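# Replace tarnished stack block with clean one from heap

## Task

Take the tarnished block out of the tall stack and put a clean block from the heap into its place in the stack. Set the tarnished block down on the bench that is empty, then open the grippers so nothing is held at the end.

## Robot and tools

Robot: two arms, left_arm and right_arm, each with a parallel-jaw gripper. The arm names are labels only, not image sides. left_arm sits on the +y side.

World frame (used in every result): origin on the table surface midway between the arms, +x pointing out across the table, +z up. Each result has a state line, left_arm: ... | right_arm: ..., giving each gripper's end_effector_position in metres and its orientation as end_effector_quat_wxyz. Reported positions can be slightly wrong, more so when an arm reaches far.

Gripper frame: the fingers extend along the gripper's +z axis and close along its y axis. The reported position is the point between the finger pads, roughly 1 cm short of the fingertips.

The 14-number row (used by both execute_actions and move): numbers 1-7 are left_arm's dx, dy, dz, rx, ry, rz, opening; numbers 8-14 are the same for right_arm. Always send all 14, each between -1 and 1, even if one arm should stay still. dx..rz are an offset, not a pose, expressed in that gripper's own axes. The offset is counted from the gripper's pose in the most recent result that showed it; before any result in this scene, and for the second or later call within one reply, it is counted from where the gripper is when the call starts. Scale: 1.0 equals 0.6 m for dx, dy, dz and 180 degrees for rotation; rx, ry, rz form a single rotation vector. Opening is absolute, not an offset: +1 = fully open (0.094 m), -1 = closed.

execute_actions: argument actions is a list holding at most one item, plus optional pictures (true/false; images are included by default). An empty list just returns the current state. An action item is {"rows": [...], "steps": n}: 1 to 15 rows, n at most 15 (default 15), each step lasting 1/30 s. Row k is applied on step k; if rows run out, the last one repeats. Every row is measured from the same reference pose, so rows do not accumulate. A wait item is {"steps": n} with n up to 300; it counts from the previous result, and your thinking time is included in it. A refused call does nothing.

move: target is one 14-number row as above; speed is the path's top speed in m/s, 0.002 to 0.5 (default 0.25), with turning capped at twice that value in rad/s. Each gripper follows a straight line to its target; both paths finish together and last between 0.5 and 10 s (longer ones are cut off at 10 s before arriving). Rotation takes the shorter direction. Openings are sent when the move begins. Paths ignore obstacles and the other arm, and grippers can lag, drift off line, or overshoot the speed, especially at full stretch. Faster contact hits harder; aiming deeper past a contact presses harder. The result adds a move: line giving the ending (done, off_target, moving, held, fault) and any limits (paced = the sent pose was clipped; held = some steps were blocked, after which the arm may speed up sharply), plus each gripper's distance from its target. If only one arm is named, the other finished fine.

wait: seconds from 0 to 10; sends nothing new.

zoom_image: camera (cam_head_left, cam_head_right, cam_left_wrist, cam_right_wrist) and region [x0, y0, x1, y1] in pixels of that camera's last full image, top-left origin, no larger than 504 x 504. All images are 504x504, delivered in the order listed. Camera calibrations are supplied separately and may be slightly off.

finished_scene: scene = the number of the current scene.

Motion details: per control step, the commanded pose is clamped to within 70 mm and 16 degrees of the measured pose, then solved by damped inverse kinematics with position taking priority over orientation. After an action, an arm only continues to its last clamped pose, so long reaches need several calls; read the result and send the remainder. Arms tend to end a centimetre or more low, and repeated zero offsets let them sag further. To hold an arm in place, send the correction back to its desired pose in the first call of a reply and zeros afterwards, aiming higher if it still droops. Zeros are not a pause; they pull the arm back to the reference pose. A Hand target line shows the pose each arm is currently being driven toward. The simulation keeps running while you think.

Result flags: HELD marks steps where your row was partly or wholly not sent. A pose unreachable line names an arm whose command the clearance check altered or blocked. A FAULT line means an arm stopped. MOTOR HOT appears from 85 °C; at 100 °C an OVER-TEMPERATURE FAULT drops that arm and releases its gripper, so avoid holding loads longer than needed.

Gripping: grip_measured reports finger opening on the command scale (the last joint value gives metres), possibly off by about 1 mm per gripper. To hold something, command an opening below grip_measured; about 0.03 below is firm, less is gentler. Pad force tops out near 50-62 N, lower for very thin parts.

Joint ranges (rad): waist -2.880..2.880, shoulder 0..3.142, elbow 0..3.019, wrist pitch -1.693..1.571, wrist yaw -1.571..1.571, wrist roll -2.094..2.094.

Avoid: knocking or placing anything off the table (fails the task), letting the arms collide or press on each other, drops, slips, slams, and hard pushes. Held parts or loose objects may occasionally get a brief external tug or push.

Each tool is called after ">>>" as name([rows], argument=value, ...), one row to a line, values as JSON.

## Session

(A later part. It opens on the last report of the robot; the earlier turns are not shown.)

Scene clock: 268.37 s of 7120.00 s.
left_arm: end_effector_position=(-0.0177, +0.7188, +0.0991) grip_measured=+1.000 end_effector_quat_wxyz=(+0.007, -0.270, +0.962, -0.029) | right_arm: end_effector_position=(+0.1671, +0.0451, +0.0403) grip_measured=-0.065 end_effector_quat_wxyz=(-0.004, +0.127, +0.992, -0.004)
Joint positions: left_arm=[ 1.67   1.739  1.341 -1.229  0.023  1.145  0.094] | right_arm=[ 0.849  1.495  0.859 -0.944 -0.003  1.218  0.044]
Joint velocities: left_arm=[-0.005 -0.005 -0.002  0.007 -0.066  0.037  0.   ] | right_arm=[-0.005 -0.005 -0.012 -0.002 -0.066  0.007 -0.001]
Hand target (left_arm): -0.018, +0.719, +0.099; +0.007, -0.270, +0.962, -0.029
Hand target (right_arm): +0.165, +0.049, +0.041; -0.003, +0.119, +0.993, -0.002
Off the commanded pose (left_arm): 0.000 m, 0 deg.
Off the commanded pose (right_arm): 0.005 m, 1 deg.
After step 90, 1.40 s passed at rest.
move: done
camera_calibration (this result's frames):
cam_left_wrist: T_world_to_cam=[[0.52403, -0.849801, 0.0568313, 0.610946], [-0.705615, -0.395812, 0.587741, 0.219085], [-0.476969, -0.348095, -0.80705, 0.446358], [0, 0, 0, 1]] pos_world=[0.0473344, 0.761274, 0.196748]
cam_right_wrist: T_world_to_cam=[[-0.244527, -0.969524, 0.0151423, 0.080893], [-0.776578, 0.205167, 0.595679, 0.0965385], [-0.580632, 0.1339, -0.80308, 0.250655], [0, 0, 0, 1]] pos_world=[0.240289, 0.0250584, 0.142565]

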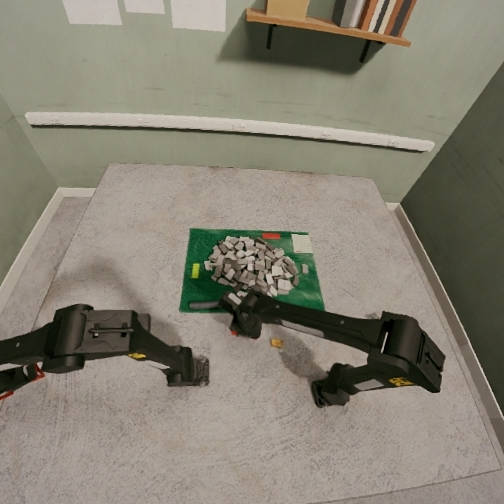

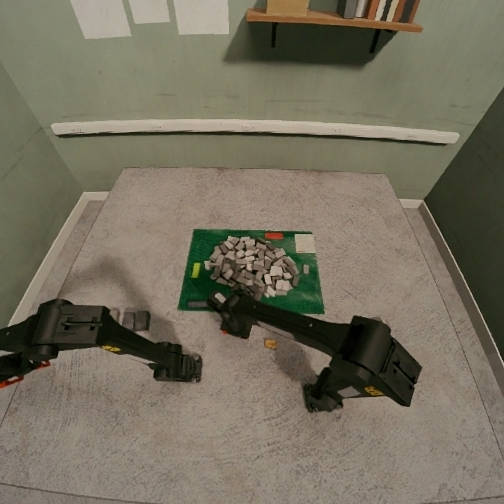

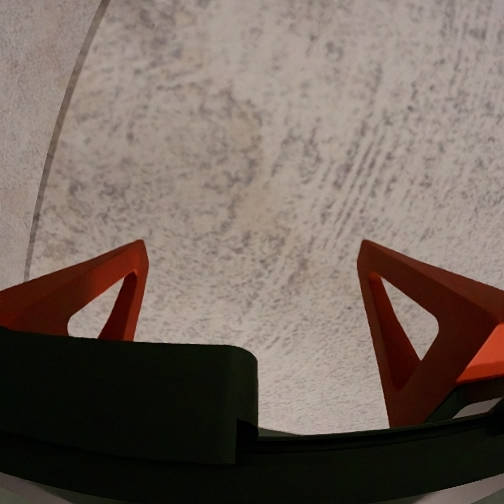

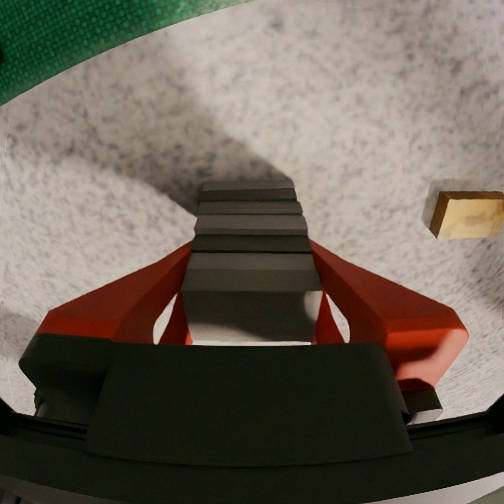

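>>> execute_actions([
  {"rows":[[0,0,0,0,0,0,1,0,0.002,0.007,0,0,0,-0.15]]},
], pictures=false)

>>> execute_actions([
  {"rows":[[0,0,0,0,0,0,1,0,0,0,0,0,0,0.7]]},
], pictures=false)

>>> move(target=[0,0,0,0,0,0,1,-0.02,0.035,-0.2,-0.02,-0.01,0,0.7], speed=0.15)

Scene clock: 275.97 s of 7120.00 s.
left_arm: end_effector_position=(-0.0177, +0.7188, +0.0991) grip_measured=+1.000 end_effector_quat_wxyz=(+0.007, -0.270, +0.962, -0.029) | right_arm: end_effector_position=(+0.1670, +0.0450, +0.0399) grip_measured=-0.065 end_effector_quat_wxyz=(-0.004, +0.127, +0.992, -0.004)
Joint positions: left_arm=[ 1.67   1.739  1.341 -1.229  0.023  1.145  0.094] | right_arm=[ 0.849  1.497  0.859 -0.944 -0.003  1.218  0.044]
Joint velocities: left_arm=[ 0.005 -0.015  0.007 -0.007 -0.022  0.037  0.   ] | right_arm=[-0.015 -0.005  0.007 -0.007 -0.037 -0.037 -0.001]
Hand target (left_arm): -0.018, +0.719, +0.099; +0.007, -0.270, +0.962, -0.029
Hand target (right_arm): +0.167, +0.046, +0.036; -0.004, +0.127, +0.992, -0.004
Off the commanded pose (left_arm): 0.000 m, 0 deg.
Off the commanded pose (right_arm): 0.004 m, 0 deg.
Steps of this call (steps 1 to 90: nothing new was sent; then 4.10 s passed at rest; steps 91 to 105: all 15 steps of this action). Readings (end_effector_position):
91: left_arm (-0.0177, +0.7188, +0.0991) | right_arm (+0.1670, +0.0451, +0.0400)
92: left_arm (-0.0177, +0.7188, +0.0991) | right_arm (+0.1670, +0.0450, +0.0399)
94: left_arm (-0.0177, +0.7188, +0.0991) | right_arm (+0.1670, +0.0450, +0.0399)
98: left_arm (-0.0177, +0.7188, +0.0991) | right_arm (+0.1670, +0.0450, +0.0399)
105: the state above

Scene clock: 276.47 s of 7120.00 s.
left_arm: end_effector_position=(-0.0177, +0.7188, +0.0991) grip_measured=+1.000 end_effector_quat_wxyz=(+0.007, -0.270, +0.962, -0.029) | right_arm: end_effector_position=(+0.1670, +0.0450, +0.0399) grip_measured=+0.697 end_effector_quat_wxyz=(-0.004, +0.127, +0.992, -0.004)
Joint positions: left_arm=[ 1.67   1.739  1.341 -1.229  0.023  1.145  0.094] | right_arm=[ 0.849  1.497  0.859 -0.944 -0.003  1.218  0.08 ]
Joint velocities: left_arm=[ 0.005 -0.015 -0.012 -0.002 -0.037  0.037  0.   ] | right_arm=[-0.015  0.005  0.007 -0.002  0.007 -0.007 -0.001]
Hand target (left_arm): -0.018, +0.719, +0.099; +0.007, -0.270, +0.962, -0.029
Hand target (right_arm): +0.167, +0.045, +0.040; -0.004, +0.127, +0.992, -0.004
Off the commanded pose (left_arm): 0.000 m, 0 deg.
Off the commanded pose (right_arm): 0.000 m, 0 deg.
Steps of this call (steps 1 to 15: all 15 steps of this action). Readings (end_effector_position):
1: left_arm (-0.0177, +0.7188, +0.0991) | right_arm (+0.1670, +0.0450, +0.0399)
2: left_arm (-0.0177, +0.7188, +0.0991) | right_arm (+0.1670, +0.0450, +0.0399)
4: left_arm (-0.0177, +0.7188, +0.0991) | right_arm (+0.1670, +0.0450, +0.0399)
8: left_arm (-0.0177, +0.7188, +0.0991) | right_arm (+0.1670, +0.0450, +0.0399)
15: the state above

Scene clock: 277.90 s of 7120.00 s.
left_arm: end_effector_position=(-0.0177, +0.7188, +0.0991) grip_measured=+1.000 end_effector_quat_wxyz=(+0.007, -0.270, +0.962, -0.029) | right_arm: end_effector_position=(+0.1729, +0.0522, +0.1334) grip_measured=+0.697 end_effector_quat_wxyz=(+0.001, +0.126, +0.992, +0.002)
Joint positions: left_arm=[ 1.67   1.739  1.341 -1.229  0.023  1.145  0.094] | right_arm=[ 0.848  1.38   1.016 -1.202  0.     1.216  0.08 ]
Joint velocities: left_arm=[-0.005 -0.015 -0.002 -0.012 -0.051 -0.007  0.   ] | right_arm=[-0.015 -0.005 -0.012  0.007 -0.022  0.022  0.   ]
Hand target (left_arm): -0.018, +0.719, +0.099; +0.007, -0.270, +0.962, -0.029
Hand target (right_arm): +0.187, +0.063, +0.159; +0.016, +0.128, +0.991, +0.025
Off the commanded pose (left_arm): 0.000 m, 0 deg.
Off the commanded pose (right_arm): 0.031 m, 3 deg.
move: off_target (right_arm)
camera_calibration (this result's frames):
cam_left_wrist: T_world_to_cam=[[0.52403, -0.849801, 0.0568313, 0.610946], [-0.705615, -0.395812, 0.587741, 0.219085], [-0.476969, -0.348095, -0.80705, 0.446358], [0, 0, 0, 1]] pos_world=[0.0473344, 0.761274, 0.196748]
cam_right_wrist: T_world_to_cam=[[-0.243135, -0.969989, 0.0026643, 0.0892449], [-0.783279, 0.197954, 0.589311, 0.0464888], [-0.572153, 0.141195, -0.807902, 0.326613], [0, 0, 0, 1]] pos_world=[0.244985, 0.0312476, 0.236237]

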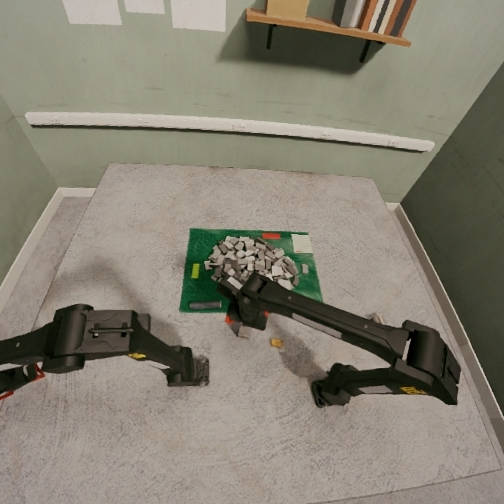

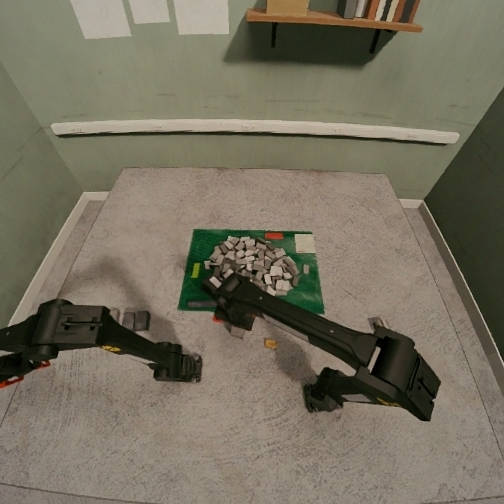

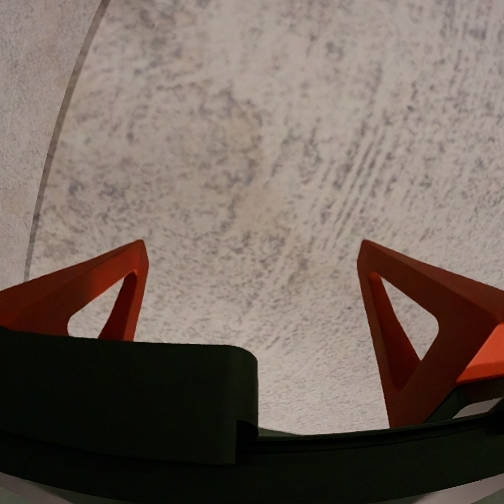

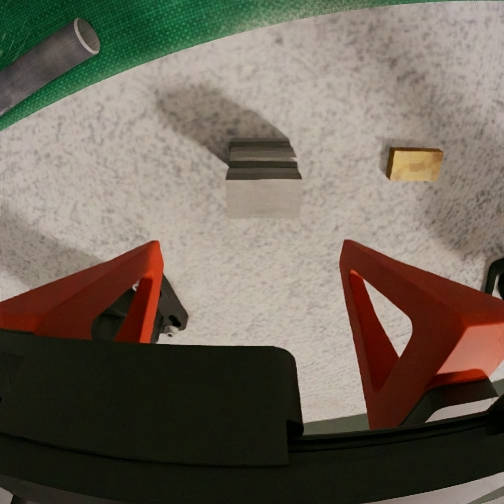

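>>> finished_scene(scene=1)

The scene is finished: the task was done.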